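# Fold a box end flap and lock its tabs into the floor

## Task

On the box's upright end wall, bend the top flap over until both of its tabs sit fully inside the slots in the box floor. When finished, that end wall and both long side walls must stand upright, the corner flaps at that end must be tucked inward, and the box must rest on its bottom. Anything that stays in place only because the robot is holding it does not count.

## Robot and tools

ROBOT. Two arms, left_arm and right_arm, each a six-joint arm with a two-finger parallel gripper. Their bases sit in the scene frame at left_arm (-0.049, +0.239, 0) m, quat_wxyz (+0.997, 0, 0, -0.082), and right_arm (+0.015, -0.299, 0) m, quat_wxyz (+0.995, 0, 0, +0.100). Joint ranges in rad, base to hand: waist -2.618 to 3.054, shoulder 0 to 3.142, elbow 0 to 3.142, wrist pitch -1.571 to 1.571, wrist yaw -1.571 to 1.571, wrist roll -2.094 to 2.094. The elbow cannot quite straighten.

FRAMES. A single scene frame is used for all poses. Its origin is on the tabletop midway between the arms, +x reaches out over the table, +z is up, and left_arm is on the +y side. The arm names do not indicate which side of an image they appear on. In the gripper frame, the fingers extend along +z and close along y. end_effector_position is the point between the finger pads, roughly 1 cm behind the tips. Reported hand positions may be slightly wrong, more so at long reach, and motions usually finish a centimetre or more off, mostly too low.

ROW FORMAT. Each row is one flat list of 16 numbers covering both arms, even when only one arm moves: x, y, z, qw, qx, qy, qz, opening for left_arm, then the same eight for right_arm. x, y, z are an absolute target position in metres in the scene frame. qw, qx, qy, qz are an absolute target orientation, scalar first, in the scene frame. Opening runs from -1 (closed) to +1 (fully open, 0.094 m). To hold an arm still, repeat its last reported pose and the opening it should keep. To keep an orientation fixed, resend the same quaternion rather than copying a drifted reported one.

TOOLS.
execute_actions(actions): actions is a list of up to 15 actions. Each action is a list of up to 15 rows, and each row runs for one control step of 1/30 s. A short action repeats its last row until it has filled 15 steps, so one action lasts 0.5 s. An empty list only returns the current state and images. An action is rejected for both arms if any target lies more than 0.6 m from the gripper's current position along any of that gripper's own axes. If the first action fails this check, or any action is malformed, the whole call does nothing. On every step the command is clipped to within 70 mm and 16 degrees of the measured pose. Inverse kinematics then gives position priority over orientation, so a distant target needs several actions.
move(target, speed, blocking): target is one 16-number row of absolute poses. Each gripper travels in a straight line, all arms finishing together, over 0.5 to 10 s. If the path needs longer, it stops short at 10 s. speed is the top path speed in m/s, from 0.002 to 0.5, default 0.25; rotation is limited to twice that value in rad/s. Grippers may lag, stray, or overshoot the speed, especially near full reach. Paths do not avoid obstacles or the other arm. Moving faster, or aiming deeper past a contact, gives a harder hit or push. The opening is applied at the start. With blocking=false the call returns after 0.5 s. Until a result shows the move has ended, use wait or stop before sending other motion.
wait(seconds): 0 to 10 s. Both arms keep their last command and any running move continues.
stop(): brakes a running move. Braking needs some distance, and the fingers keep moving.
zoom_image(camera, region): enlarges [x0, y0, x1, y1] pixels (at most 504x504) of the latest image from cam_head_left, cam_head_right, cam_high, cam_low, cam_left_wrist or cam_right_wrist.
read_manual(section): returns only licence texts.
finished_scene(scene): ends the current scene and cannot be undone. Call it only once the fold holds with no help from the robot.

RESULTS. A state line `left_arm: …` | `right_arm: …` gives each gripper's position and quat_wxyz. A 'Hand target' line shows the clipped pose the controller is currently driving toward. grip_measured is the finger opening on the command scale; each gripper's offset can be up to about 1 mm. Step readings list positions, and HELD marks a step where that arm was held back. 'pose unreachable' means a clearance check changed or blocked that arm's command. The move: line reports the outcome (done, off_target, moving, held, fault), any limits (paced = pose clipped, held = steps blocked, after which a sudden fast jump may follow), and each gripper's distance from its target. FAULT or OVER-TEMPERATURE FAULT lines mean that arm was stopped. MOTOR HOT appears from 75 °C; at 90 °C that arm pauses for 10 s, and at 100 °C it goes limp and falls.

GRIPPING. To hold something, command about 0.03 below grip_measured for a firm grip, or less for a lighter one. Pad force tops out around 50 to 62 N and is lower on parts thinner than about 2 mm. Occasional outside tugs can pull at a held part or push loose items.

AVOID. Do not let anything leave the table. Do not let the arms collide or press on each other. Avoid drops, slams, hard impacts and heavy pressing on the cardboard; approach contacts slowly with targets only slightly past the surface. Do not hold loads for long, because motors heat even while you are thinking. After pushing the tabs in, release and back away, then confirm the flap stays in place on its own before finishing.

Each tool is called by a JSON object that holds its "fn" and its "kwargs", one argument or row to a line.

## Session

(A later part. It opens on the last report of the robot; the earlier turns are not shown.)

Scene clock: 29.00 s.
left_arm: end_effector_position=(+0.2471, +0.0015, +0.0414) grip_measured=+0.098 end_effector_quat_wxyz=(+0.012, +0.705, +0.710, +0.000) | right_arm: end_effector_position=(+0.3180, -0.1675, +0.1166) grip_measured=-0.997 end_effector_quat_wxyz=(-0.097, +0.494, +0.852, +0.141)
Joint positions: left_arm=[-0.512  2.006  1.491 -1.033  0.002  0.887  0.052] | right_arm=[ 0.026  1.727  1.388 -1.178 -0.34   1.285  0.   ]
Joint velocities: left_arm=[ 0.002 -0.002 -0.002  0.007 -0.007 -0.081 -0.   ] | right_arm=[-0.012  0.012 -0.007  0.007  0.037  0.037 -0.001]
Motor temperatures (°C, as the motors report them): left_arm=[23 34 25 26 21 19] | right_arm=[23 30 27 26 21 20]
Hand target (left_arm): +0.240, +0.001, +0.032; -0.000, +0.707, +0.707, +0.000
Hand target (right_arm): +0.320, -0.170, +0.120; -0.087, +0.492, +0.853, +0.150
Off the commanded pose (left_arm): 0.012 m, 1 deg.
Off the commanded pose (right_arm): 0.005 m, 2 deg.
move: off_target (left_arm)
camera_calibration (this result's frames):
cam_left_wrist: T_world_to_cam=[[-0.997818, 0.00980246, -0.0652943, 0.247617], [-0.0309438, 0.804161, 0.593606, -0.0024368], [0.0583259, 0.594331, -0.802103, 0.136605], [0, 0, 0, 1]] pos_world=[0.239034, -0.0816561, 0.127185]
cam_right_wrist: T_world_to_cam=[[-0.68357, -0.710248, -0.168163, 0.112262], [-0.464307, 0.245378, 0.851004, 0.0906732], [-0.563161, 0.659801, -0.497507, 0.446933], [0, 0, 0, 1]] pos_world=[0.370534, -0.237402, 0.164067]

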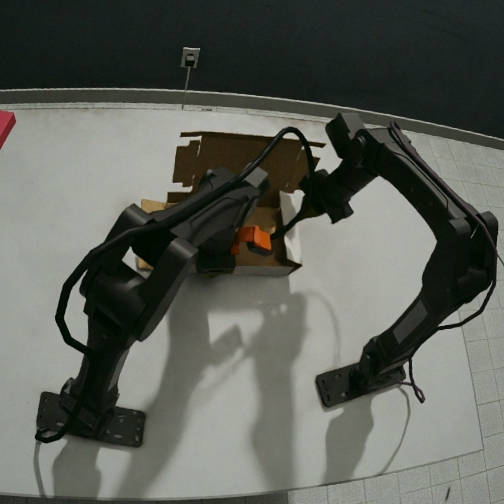

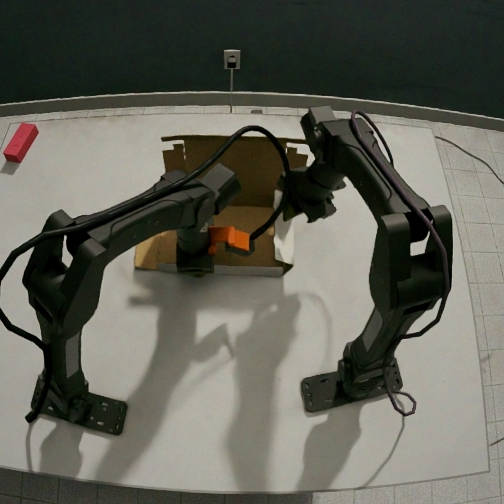

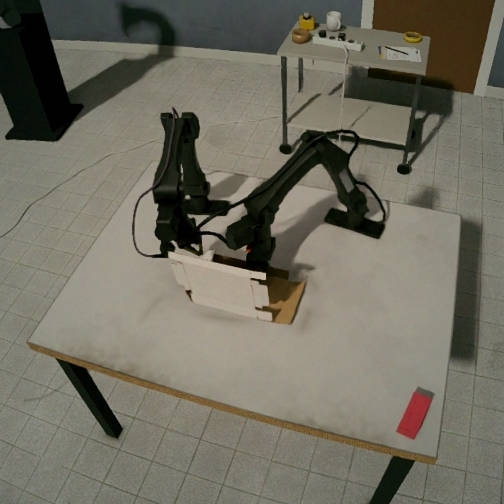

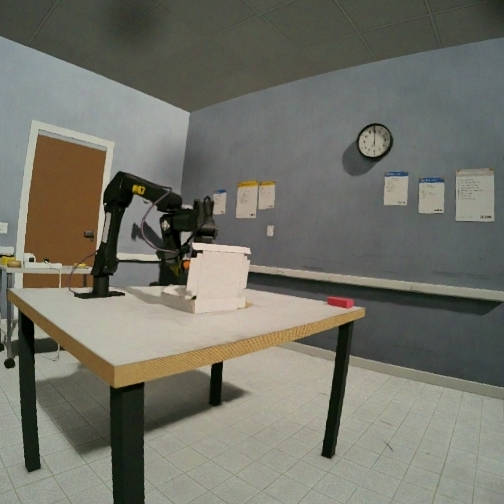

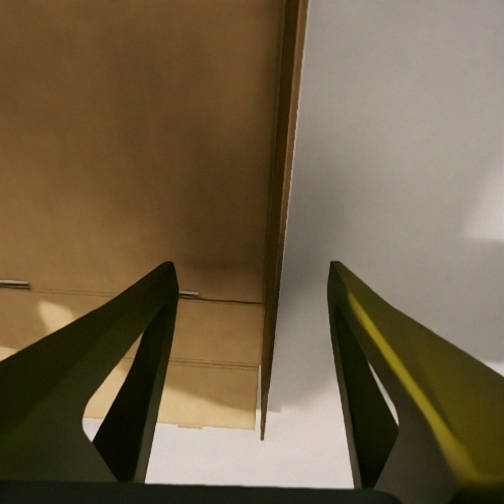

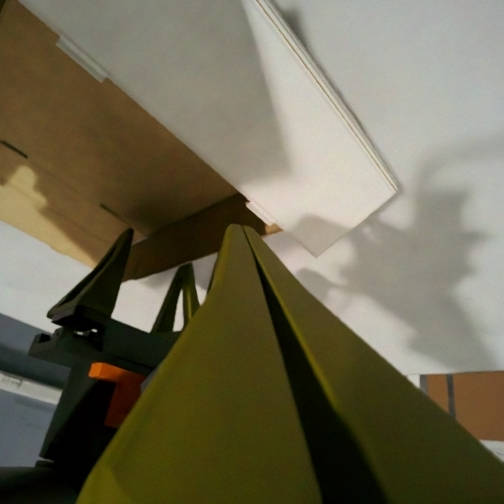

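{"fn": "move", "kwargs": {
  "target": [0.234,0.0,0.022,0,0.707,0.707,0,-0.3,0.32,-0.165,0.11,-0.087,0.4925,0.853,0.15,-1],
  "speed": 0.04
}}

{"fn": "move", "kwargs": {
  "target": [0.234,0.0,0.022,0,0.707,0.707,0,-1,0.32,-0.16,0.095,-0.087,0.4925,0.853,0.15,-1],
  "speed": 0.04
}}

{"fn": "move", "kwargs": {
  "target": [0.231,0.0,0.022,0.062,0.704,0.704,0.062,-1,0.32,-0.155,0.075,-0.087,0.4925,0.853,0.15,-1],
  "speed": 0.03
}}

Scene clock: 33.33 s.
left_arm: end_effector_position=(+0.2396, +0.0002, +0.0300) grip_measured=-0.298 end_effector_quat_wxyz=(+0.009, +0.707, +0.708, +0.000) | right_arm: end_effector_position=(+0.3194, -0.1671, +0.1087) grip_measured=-0.997 end_effector_quat_wxyz=(-0.094, +0.494, +0.852, +0.145)
Joint positions: left_arm=[-0.528  2.006  1.444 -0.991  0.002  0.877  0.033] | right_arm=[ 0.026  1.727  1.356 -1.136 -0.34   1.288  0.   ]
Joint velocities: left_arm=[ 0.002 -0.007  0.002 -0.022 -0.066 -0.022 -0.   ] | right_arm=[-0.012 -0.007 -0.017  0.051 -0.007 -0.007  0.001]
Motor temperatures (°C, as the motors report them): left_arm=[23 35 25 25 21 19] | right_arm=[23 31 27 26 21 20]
Hand target (left_arm): +0.234, +0.001, +0.022; -0.000, +0.707, +0.707, +0.000
Hand target (right_arm): +0.320, -0.165, +0.110; -0.087, +0.492, +0.853, +0.150
Off the commanded pose (left_arm): 0.010 m, 1 deg.
Off the commanded pose (right_arm): 0.003 m, 1 deg.
move: done
camera_calibration (this result's frames):
cam_left_wrist: T_world_to_cam=[[-0.998004, 0.0157559, -0.0611563, 0.23937], [-0.0239223, 0.801899, 0.596981, 0.00342993], [0.0584471, 0.597252, -0.799921, 0.128581], [0, 0, 0, 1]] pos_world=[0.231459, -0.0833171, 0.115446]
cam_right_wrist: T_world_to_cam=[[-0.683569, -0.708402, -0.175783, 0.113253], [-0.471332, 0.244541, 0.847376, 0.100458], [-0.557297, 0.662092, -0.501053, 0.442476], [0, 0, 0, 1]] pos_world=[0.371356, -0.237298, 0.156487]

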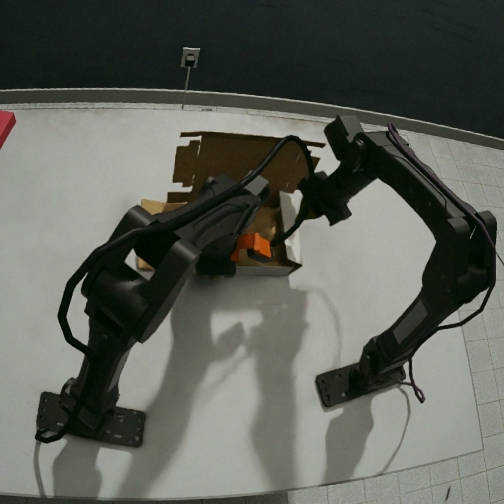

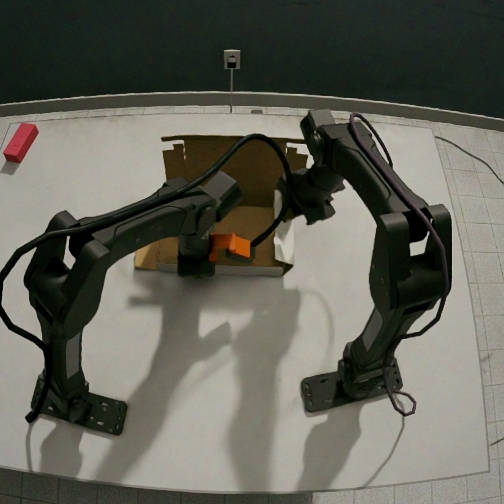

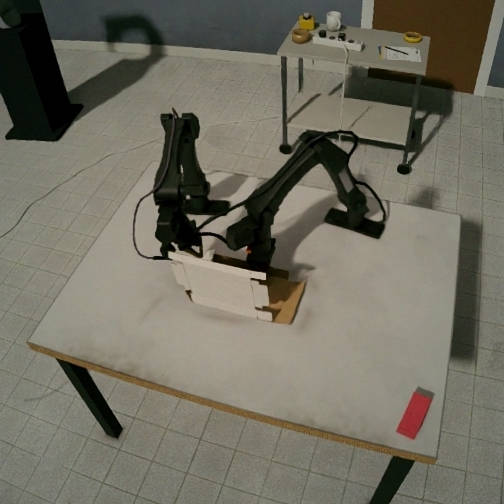

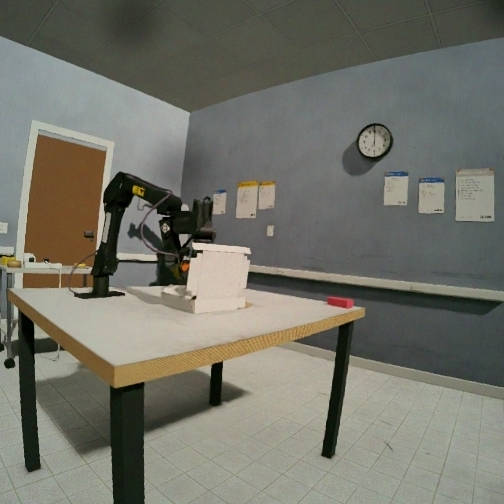

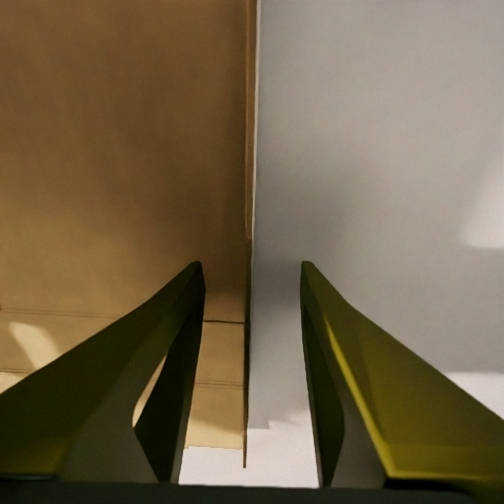

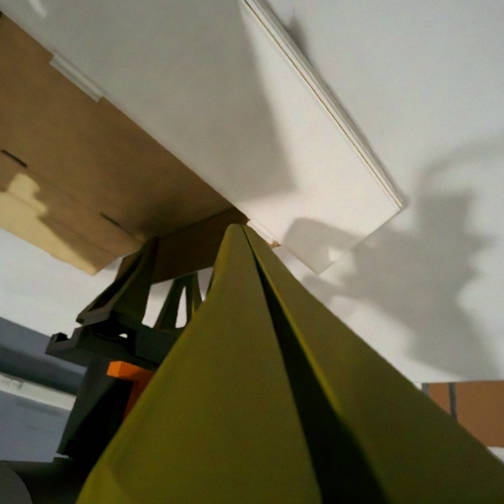

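Scene clock: 34.23 s.
left_arm: end_effector_position=(+0.2408, +0.0001, +0.0300) grip_measured=-0.981 end_effector_quat_wxyz=(+0.011, +0.706, +0.708, +0.002) | right_arm: end_effector_position=(+0.3198, -0.1622, +0.0971) grip_measured=-0.997 end_effector_quat_wxyz=(-0.089, +0.494, +0.852, +0.149)
Joint positions: left_arm=[-0.528  2.006  1.444 -0.988 -0.002  0.875  0.001] | right_arm=[ 0.041  1.727  1.309 -1.071 -0.34   1.304  0.   ]
Joint velocities: left_arm=[-0.002 -0.007  0.027  0.007  0.037 -0.081  0.001] | right_arm=[ 0.002 -0.017 -0.022 -0.051 -0.081 -0.007  0.001]
Motor temperatures (°C, as the motors report them): left_arm=[23 35 25 25 21 19] | right_arm=[23 31 27 26 21 20]
Hand target (left_arm): +0.234, +0.000, +0.022; -0.000, +0.707, +0.707, -0.000
Hand target (right_arm): +0.320, -0.160, +0.095; -0.087, +0.492, +0.853, +0.150
Off the commanded pose (left_arm): 0.010 m, 1 deg.
Off the commanded pose (right_arm): 0.003 m, 0 deg.
move: done
camera_calibration (this result's frames):
cam_left_wrist: T_world_to_cam=[[-0.997686, 0.0141891, -0.06649, 0.240617], [-0.0284015, 0.801572, 0.597223, 0.00458392], [0.0617706, 0.59773, -0.799314, 0.127758], [0, 0, 0, 1]] pos_world=[0.232299, -0.0834532, 0.11538]
cam_right_wrist: T_world_to_cam=[[-0.682353, -0.706808, -0.186592, 0.115926], [-0.48093, 0.241809, 0.842754, 0.112313], [-0.550546, 0.664794, -0.504924, 0.432259], [0, 0, 0, 1]] pos_world=[0.371095, -0.232584, 0.145237]

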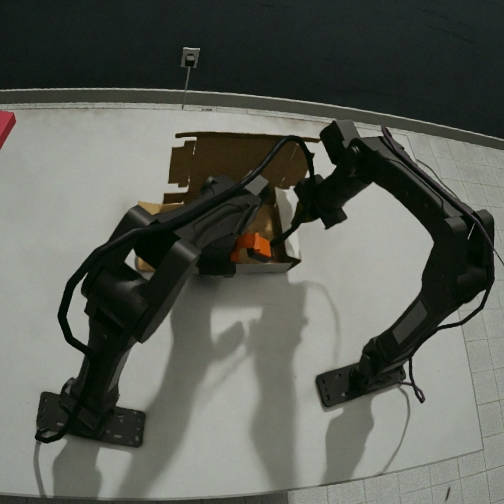

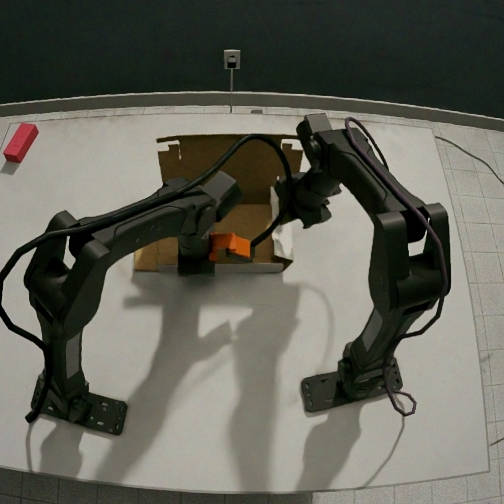

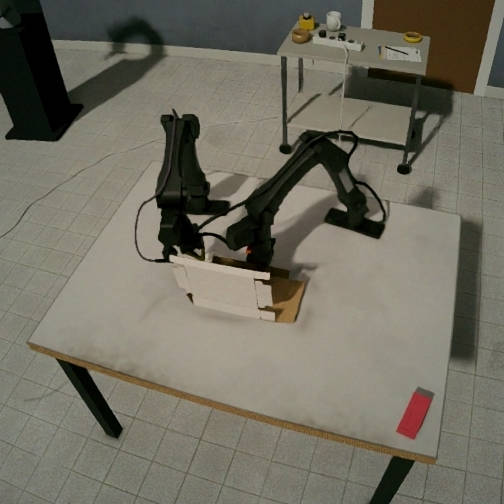

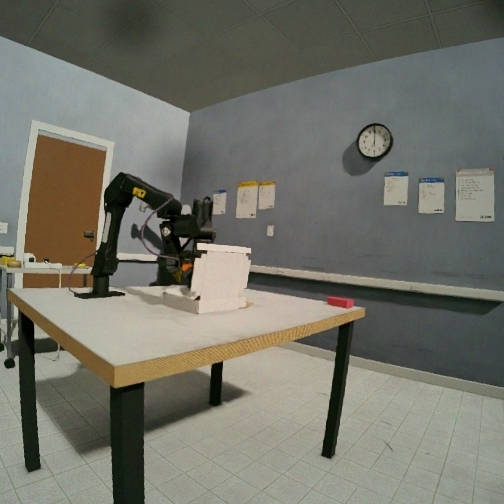

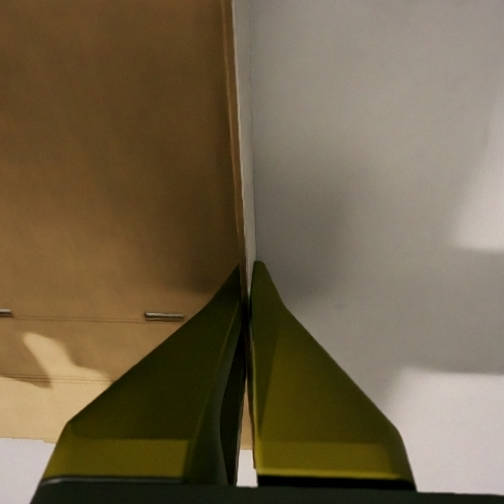

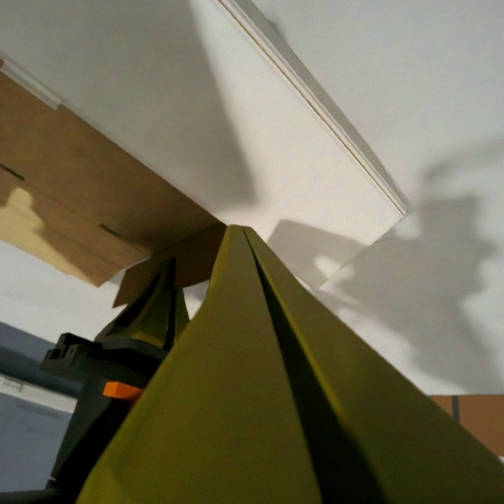

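Scene clock: 37.10 s.
left_arm: end_effector_position=(+0.2394, -0.0002, +0.0279) grip_measured=-0.981 end_effector_quat_wxyz=(+0.068, +0.701, +0.707, +0.063) | right_arm: end_effector_position=(+0.3202, -0.1573, +0.0833) grip_measured=-0.997 end_effector_quat_wxyz=(-0.084, +0.492, +0.852, +0.156)
Joint positions: left_arm=[-0.588  1.904  1.276 -0.803 -0.123  0.817  0.001] | right_arm=[ 0.055  1.727  1.251 -0.989 -0.34   1.32   0.   ]
Joint velocities: left_arm=[-0.007  0.007  0.012  0.022 -0.037 -0.051 -0.001] | right_arm=[-0.007  0.012  0.007 -0.007  0.037 -0.051  0.   ]
Motor temperatures (°C, as the motors report them): left_arm=[23 35 25 25 21 19] | right_arm=[23 31 27 26 21 20]
Hand target (left_arm): +0.231, +0.001, +0.021; +0.060, +0.705, +0.704, +0.063
Hand target (right_arm): +0.319, -0.155, +0.075; -0.087, +0.492, +0.853, +0.150
Off the commanded pose (left_arm): 0.010 m, 1 deg.
Off the commanded pose (right_arm): 0.009 m, 1 deg.
move: done
camera_calibration (this result's frames):
cam_left_wrist: T_world_to_cam=[[-0.97269, 0.0074802, -0.231986, 0.237714], [-0.13422, 0.797295, 0.588477, 0.0316184], [0.189363, 0.603544, -0.774517, 0.095145], [0, 0, 0, 1]] pos_world=[0.217449, -0.0844115, 0.110231]
cam_right_wrist: T_world_to_cam=[[-0.679693, -0.705062, -0.202247, 0.11787], [-0.495003, 0.237437, 0.83582, 0.127373], [-0.541284, 0.668214, -0.510393, 0.420304], [0, 0, 0, 1]] pos_world=[0.370669, -0.22799, 0.131898]

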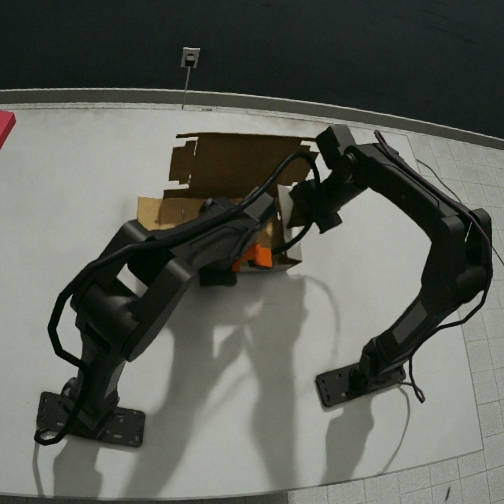

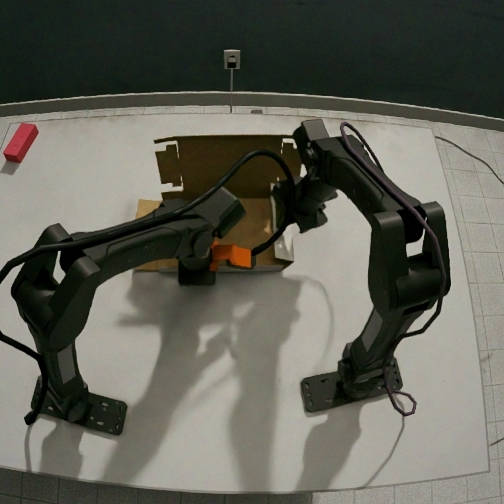

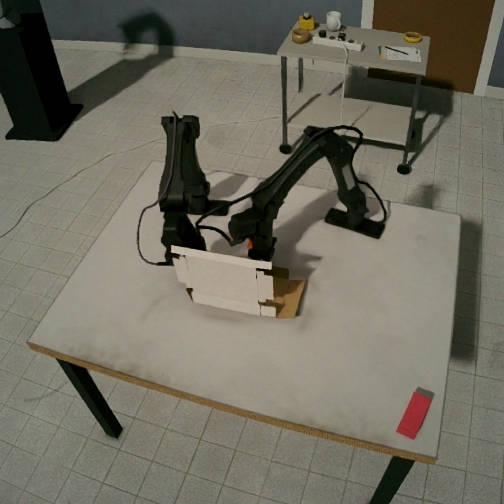

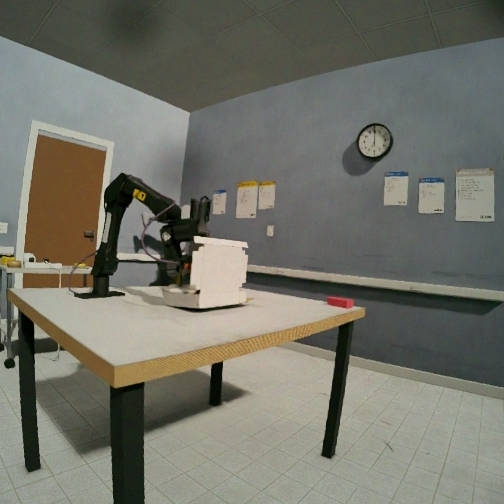

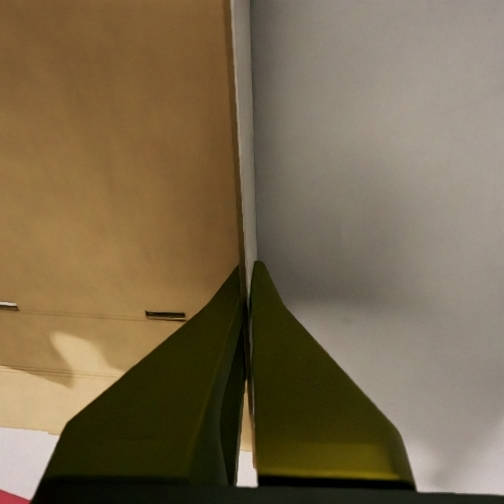

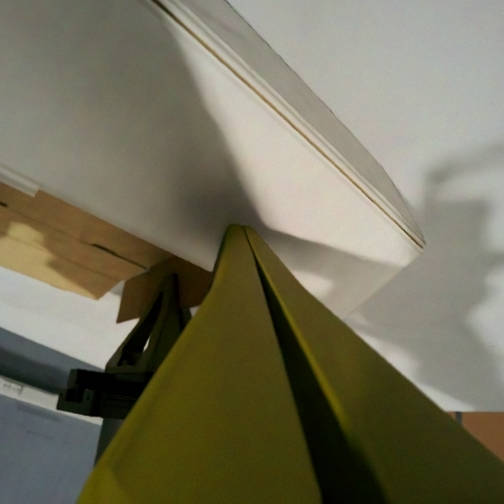

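{"fn": "move", "kwargs": {
  "target": [0.231,0.0,0.022,0.062,0.704,0.704,0.062,-1,0.32,-0.142,0.055,-0.06,0.496,0.86,0.10,-1],
  "speed": 0.03
}}

Scene clock: 40.80 s.
left_arm: end_effector_position=(+0.2396, -0.0002, +0.0280) grip_measured=-0.981 end_effector_quat_wxyz=(+0.068, +0.700, +0.708, +0.064) | right_arm: end_effector_position=(+0.3237, -0.1478, +0.0626) grip_measured=-0.997 end_effector_quat_wxyz=(-0.047, +0.499, +0.859, +0.108)
Joint positions: left_arm=[-0.588  1.904  1.276 -0.802 -0.124  0.815  0.001] | right_arm=[ 0.145  1.777  1.251 -0.939 -0.211  1.407  0.   ]
Joint velocities: left_arm=[-0.012 -0.007 -0.002  0.022  0.022  0.037 -0.001] | right_arm=[-0.007 -0.012  0.012 -0.022 -0.037  0.007  0.   ]
Motor temperatures (°C, as the motors report them): left_arm=[23 35 24 25 21 19] | right_arm=[23 31 27 26 21 20]
Hand target (left_arm): +0.231, +0.000, +0.022; +0.062, +0.704, +0.705, +0.062
Hand target (right_arm): +0.320, -0.142, +0.055; -0.059, +0.496, +0.860, +0.099
Off the commanded pose (left_arm): 0.011 m, 1 deg.
Off the commanded pose (right_arm): 0.010 m, 2 deg.
move: off_target (left_arm)
camera_calibration (this result's frames):
cam_left_wrist: T_world_to_cam=[[-0.972398, 0.00510962, -0.233271, 0.237956], [-0.136917, 0.797038, 0.588204, 0.032261], [0.188931, 0.603907, -0.774339, 0.0952181], [0, 0, 0, 1]] pos_world=[0.217816, -0.084432, 0.110263]
cam_right_wrist: T_world_to_cam=[[-0.682648, -0.719929, -0.125279, 0.116676], [-0.504104, 0.339836, 0.793971, 0.164826], [-0.529029, 0.605156, -0.594907, 0.397347], [0, 0, 0, 1]] pos_world=[0.372947, -0.212472, 0.120134]

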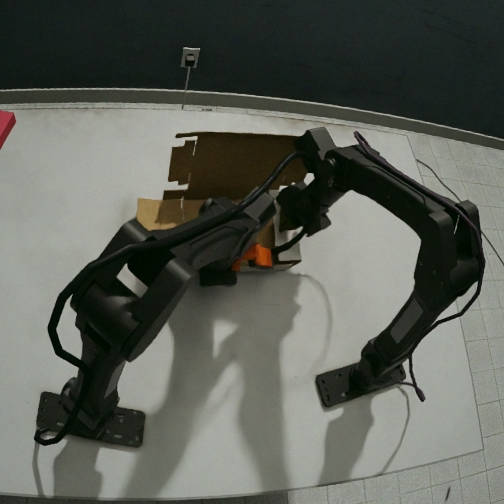

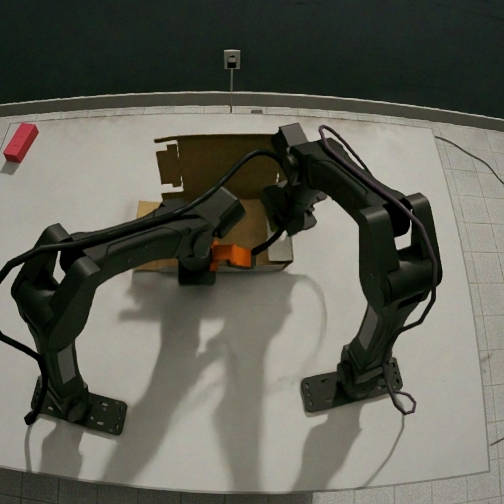

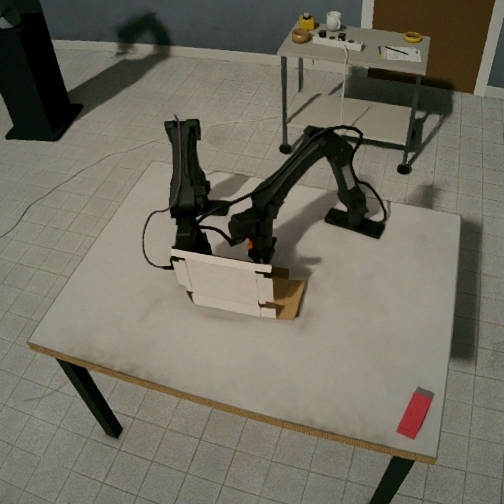

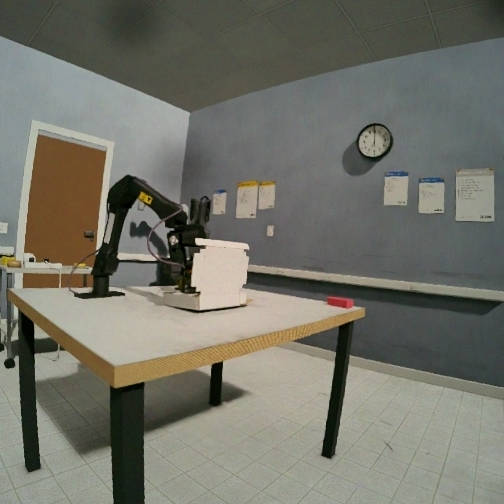

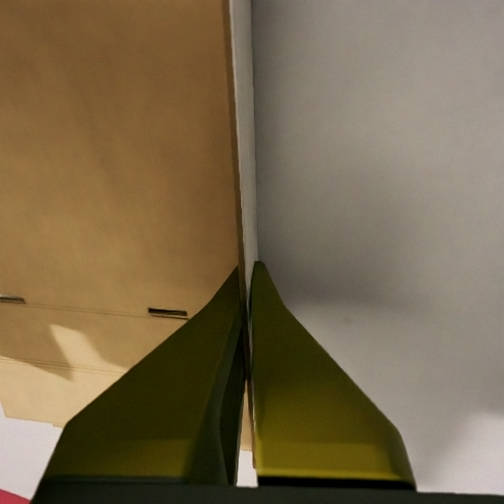

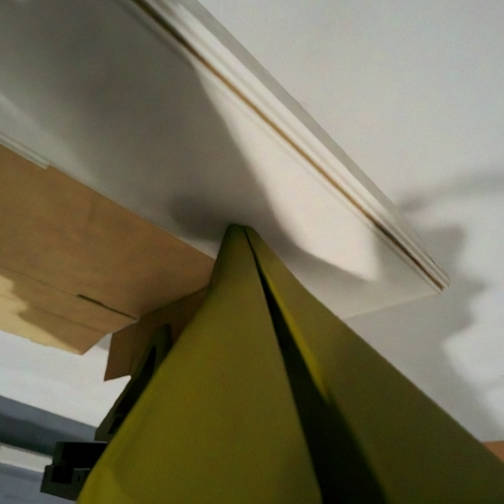

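{"fn": "move", "kwargs": {
  "target": [0.231,0.0,0.022,0.062,0.704,0.704,0.062,-1,0.318,-0.142,0.03,-0.03,0.499,0.864,0.05,-1],
  "speed": 0.025
}}

{"fn": "zoom_image", "kwargs": {
  "camera": "cam_head_left",
  "region": [230,170,330,290]
}}

Scene clock: 45.40 s.
left_arm: end_effector_position=(+0.2387, +0.0002, +0.0280) grip_measured=-0.981 end_effector_quat_wxyz=(+0.067, +0.696, +0.713, +0.063) | right_arm: end_effector_position=(+0.3271, -0.1450, +0.0546) grip_measured=-0.997 end_effector_quat_wxyz=(-0.007, +0.501, +0.862, +0.076)
Joint positions: left_arm=[-0.588  1.903  1.276 -0.806 -0.122  0.803  0.001] | right_arm=[ 0.205  1.795  1.251 -0.912 -0.102  1.463  0.   ]
Joint velocities: left_arm=[ 0.002  0.002 -0.012  0.022  0.022 -0.051  0.   ] | right_arm=[-0.012  0.002 -0.027  0.022 -0.037  0.022  0.   ]
Motor temperatures (°C, as the motors report them): left_arm=[23 35 24 25 21 19] | right_arm=[23 31 27 26 21 20]
Hand target (left_arm): +0.231, +0.000, +0.022; +0.062, +0.704, +0.704, +0.062
Hand target (right_arm): +0.316, -0.143, +0.031; -0.029, +0.499, +0.864, +0.050
Off the commanded pose (left_arm): 0.010 m, 1 deg.
Off the commanded pose (right_arm): 0.026 m, 4 deg.
move: off_target (right_arm)
camera_calibration (this result's frames):
cam_left_wrist: T_world_to_cam=[[-0.973281, -0.00660228, -0.229524, 0.237181], [-0.144001, 0.796143, 0.587725, 0.0334656], [0.178854, 0.605073, -0.775821, 0.097662], [0, 0, 0, 1]] pos_world=[0.218196, -0.08417, 0.110539]
cam_right_wrist: T_world_to_cam=[[-0.683393, -0.725365, -0.0825777, 0.117137], [-0.531052, 0.416305, 0.73802, 0.194882], [-0.500957, 0.548211, -0.669707, 0.379338], [0, 0, 0, 1]] pos_world=[0.373575, -0.20412, 0.119892]

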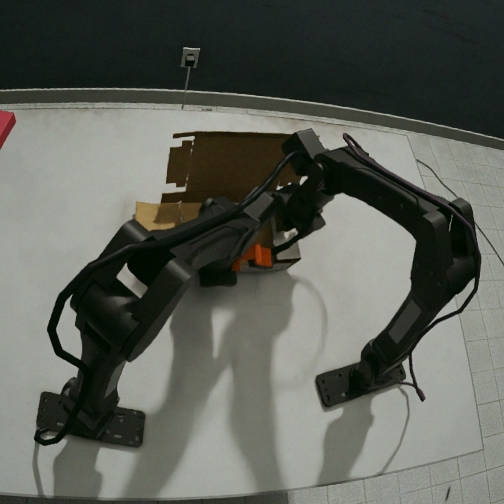

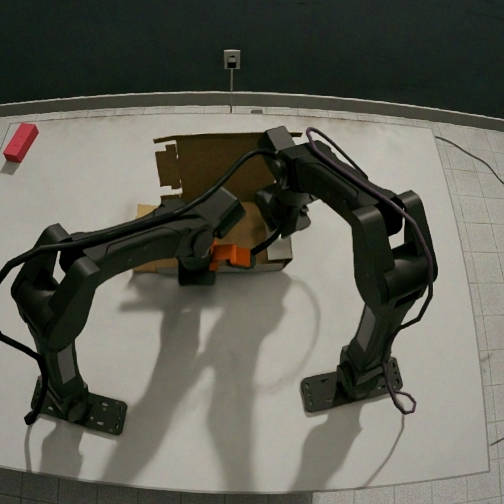

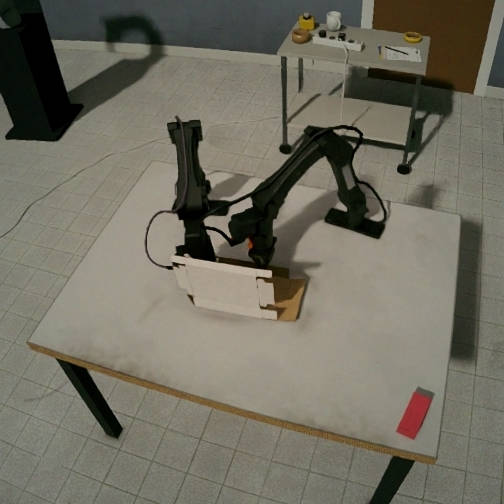

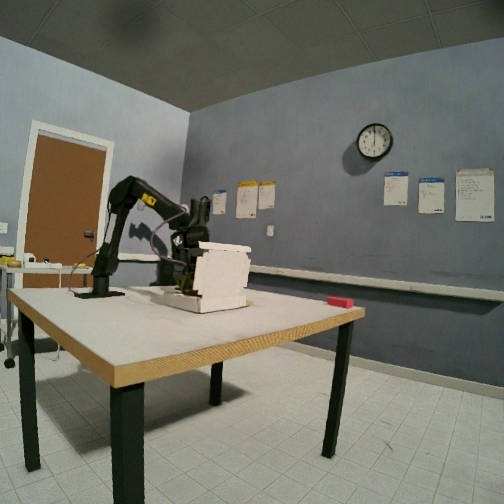

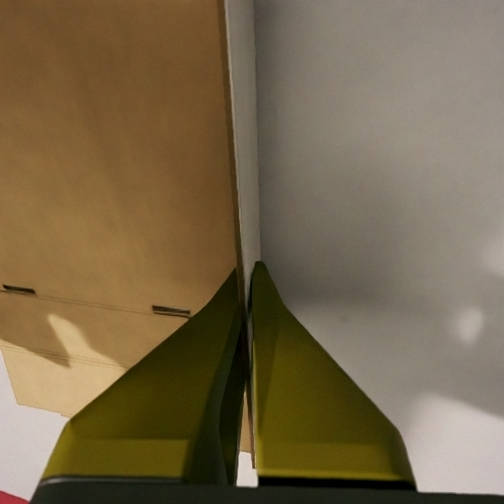

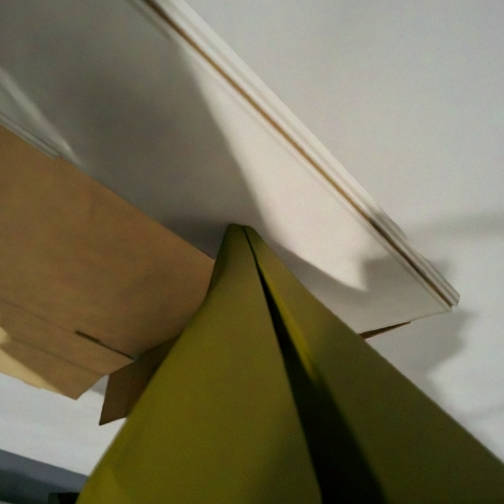

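Region (230, 170, 330, 290) of cam_head_left's 504x504 image, scaled by 4.200, with more detail than that image has.

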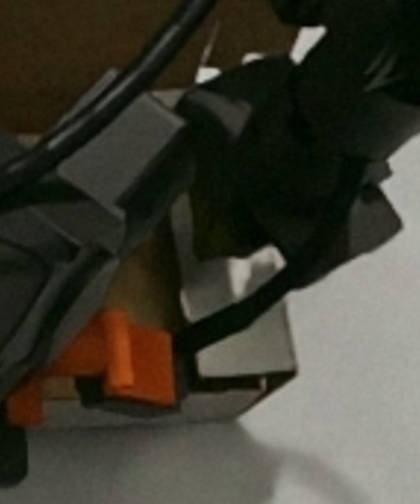

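{"fn": "move", "kwargs": {
  "target": [0.231,0.0,0.022,0.062,0.704,0.704,0.062,-1,0.31,-0.17,0.12,0.128,0.023,0.976,0.172,-0.1],
  "speed": 0.15
}}

{"fn": "move", "kwargs": {
  "target": [0.231,0.0,0.022,0.062,0.704,0.704,0.062,-1,0.31,-0.178,0.065,0.128,0.023,0.976,0.172,-0.1],
  "speed": 0.04
}}

Scene clock: 55.70 s.
left_arm: end_effector_position=(+0.2386, -0.0005, +0.0280) grip_measured=-0.981 end_effector_quat_wxyz=(+0.067, +0.699, +0.710, +0.061) | right_arm: end_effector_position=(+0.3116, -0.1682, +0.1163) grip_measured=-0.103 end_effector_quat_wxyz=(+0.119, +0.026, +0.978, +0.167)
Joint positions: left_arm=[-0.588  1.903  1.276 -0.805 -0.119  0.811  0.001] | right_arm=[ 0.081  1.462  1.082 -0.854 -0.243  0.374  0.042]
Joint velocities: left_arm=[-0.002 -0.007 -0.007 -0.022 -0.022  0.022  0.   ] | right_arm=[ 0.012  0.002  0.007  0.007 -0.022 -0.037 -0.002]
Motor temperatures (°C, as the motors report them): left_arm=[23 36 24 25 21 19] | right_arm=[23 31 27 26 21 20]
Hand target (left_arm): +0.231, +0.000, +0.022; +0.062, +0.704, +0.704, +0.062
Hand target (right_arm): +0.311, -0.169, +0.121; +0.127, +0.023, +0.976, +0.173
Off the commanded pose (left_arm): 0.010 m, 1 deg.
Off the commanded pose (right_arm): 0.004 m, 1 deg.
move: done
camera_calibration (this result's frames):
cam_left_wrist: T_world_to_cam=[[-0.973571, 0.00105163, -0.228384, 0.237082], [-0.13666, 0.798529, 0.586238, 0.0323119], [0.182988, 0.601955, -0.777281, 0.0971497], [0, 0, 0, 1]] pos_world=[0.217454, -0.0845311, 0.110716]
cam_right_wrist: T_world_to_cam=[[0.258682, -0.946413, -0.193352, -0.223044], [-0.840279, -0.319202, 0.438225, 0.158303], [-0.476461, 0.0491083, -0.877823, 0.358149], [0, 0, 0, 1]] pos_world=[0.36136, -0.178149, 0.201893]

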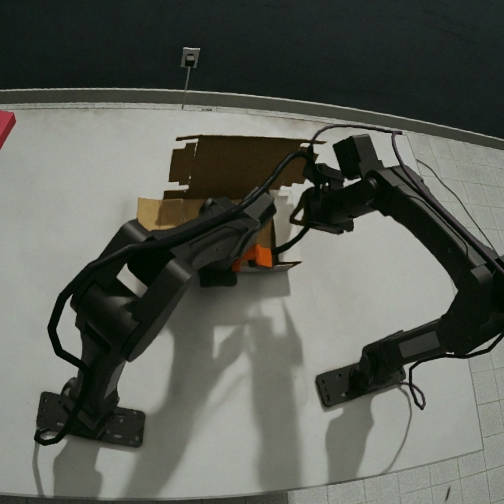

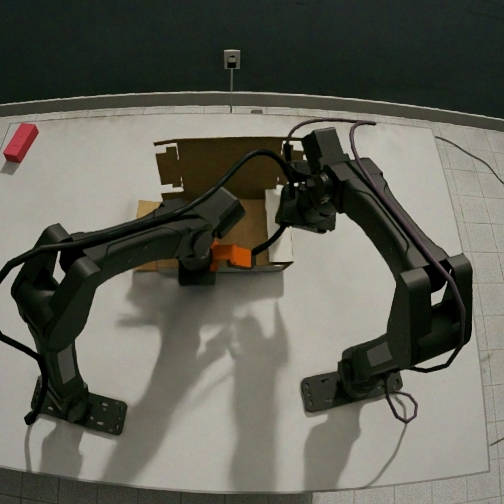

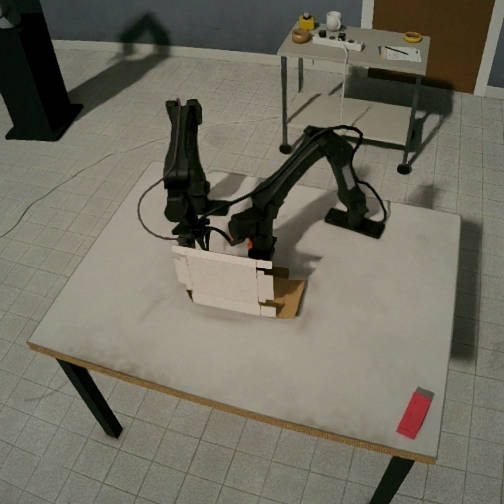

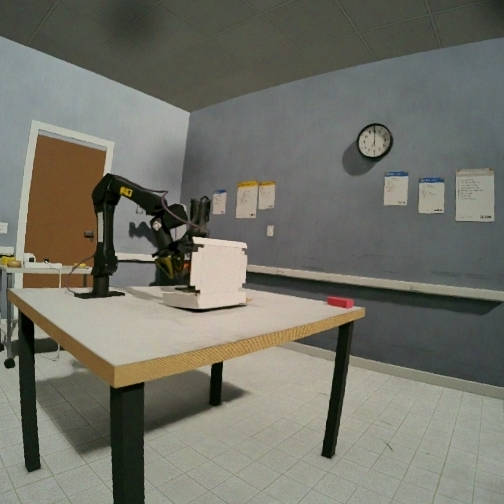

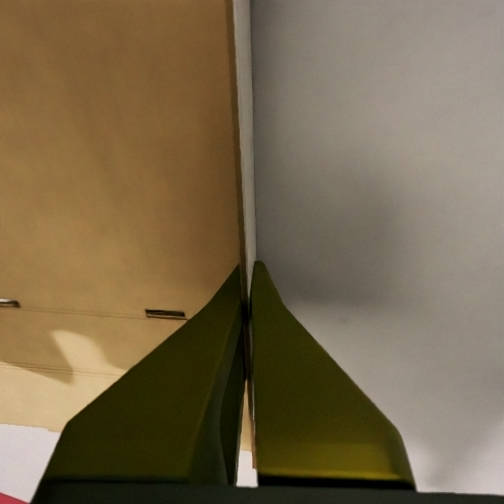

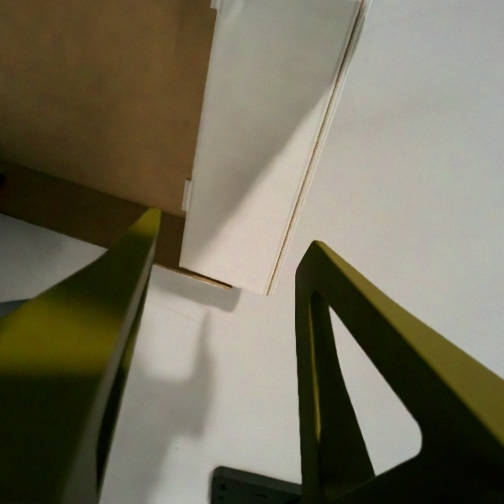

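Scene clock: 57.47 s.
left_arm: end_effector_position=(+0.2386, -0.0005, +0.0280) grip_measured=-0.981 end_effector_quat_wxyz=(+0.067, +0.699, +0.710, +0.061) | right_arm: end_effector_position=(+0.3079, -0.1777, +0.0706) grip_measured=-0.103 end_effector_quat_wxyz=(+0.132, +0.023, +0.976, +0.169)
Joint positions: left_arm=[-0.588  1.903  1.276 -0.805 -0.119  0.811  0.001] | right_arm=[ 0.05   1.462  0.887 -0.642 -0.251  0.343  0.042]
Joint velocities: left_arm=[ 0.012 -0.002  0.007  0.022 -0.022  0.037  0.001] | right_arm=[-0.012 -0.012 -0.007  0.037 -0.007 -0.051 -0.001]
Motor temperatures (°C, as the motors report them): left_arm=[23 36 24 25 21 19] | right_arm=[23 31 27 26 21 20]
Hand target (left_arm): +0.231, +0.000, +0.022; +0.062, +0.704, +0.704, +0.062
Hand target (right_arm): +0.309, -0.178, +0.065; +0.128, +0.023, +0.976, +0.172
Off the commanded pose (left_arm): 0.010 m, 1 deg.
Off the commanded pose (right_arm): 0.006 m, 1 deg.
move: done
camera_calibration (this result's frames):
cam_left_wrist: T_world_to_cam=[[-0.973571, 0.00105163, -0.228384, 0.237082], [-0.13666, 0.798529, 0.586238, 0.0323119], [0.182988, 0.601955, -0.777281, 0.0971497], [0, 0, 0, 1]] pos_world=[0.217454, -0.0845311, 0.110716]
cam_right_wrist: T_world_to_cam=[[0.264405, -0.945378, -0.190659, -0.24166], [-0.851131, -0.321706, 0.414826, 0.176801], [-0.453503, 0.0525934, -0.889702, 0.311186], [0, 0, 0, 1]] pos_world=[0.355501, -0.187949, 0.157447]

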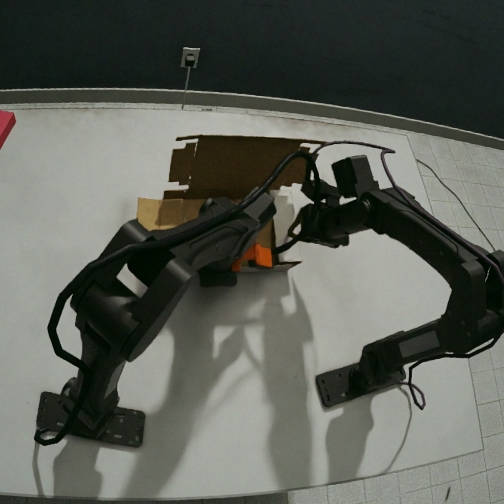

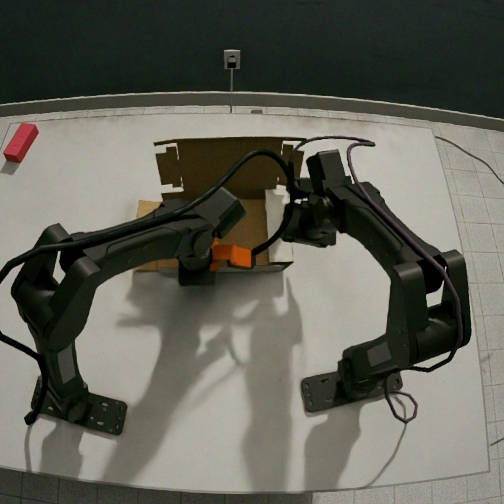

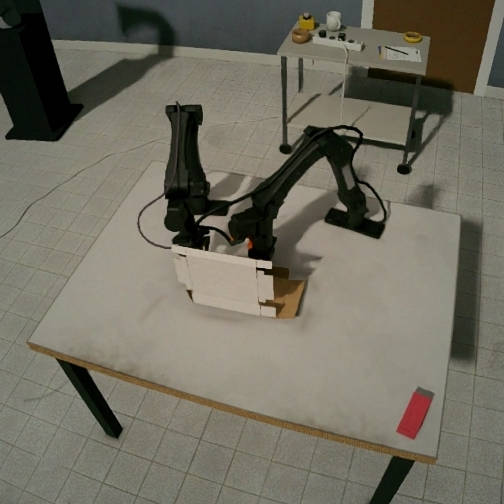

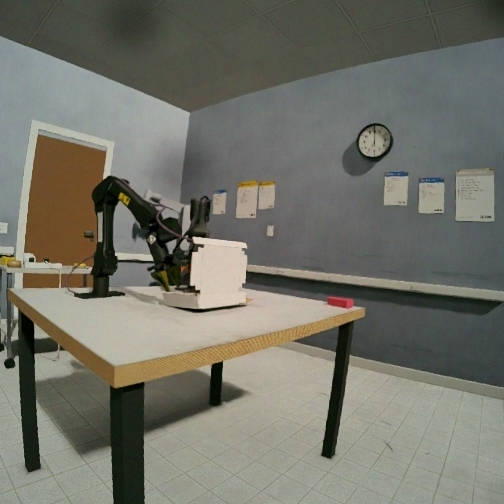

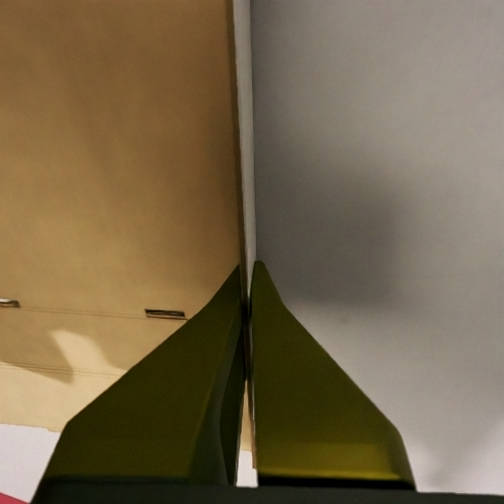

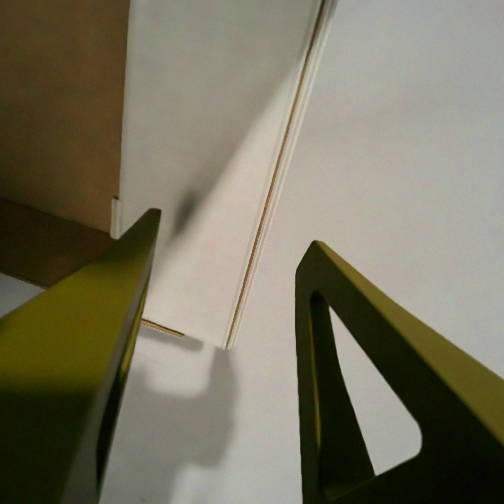

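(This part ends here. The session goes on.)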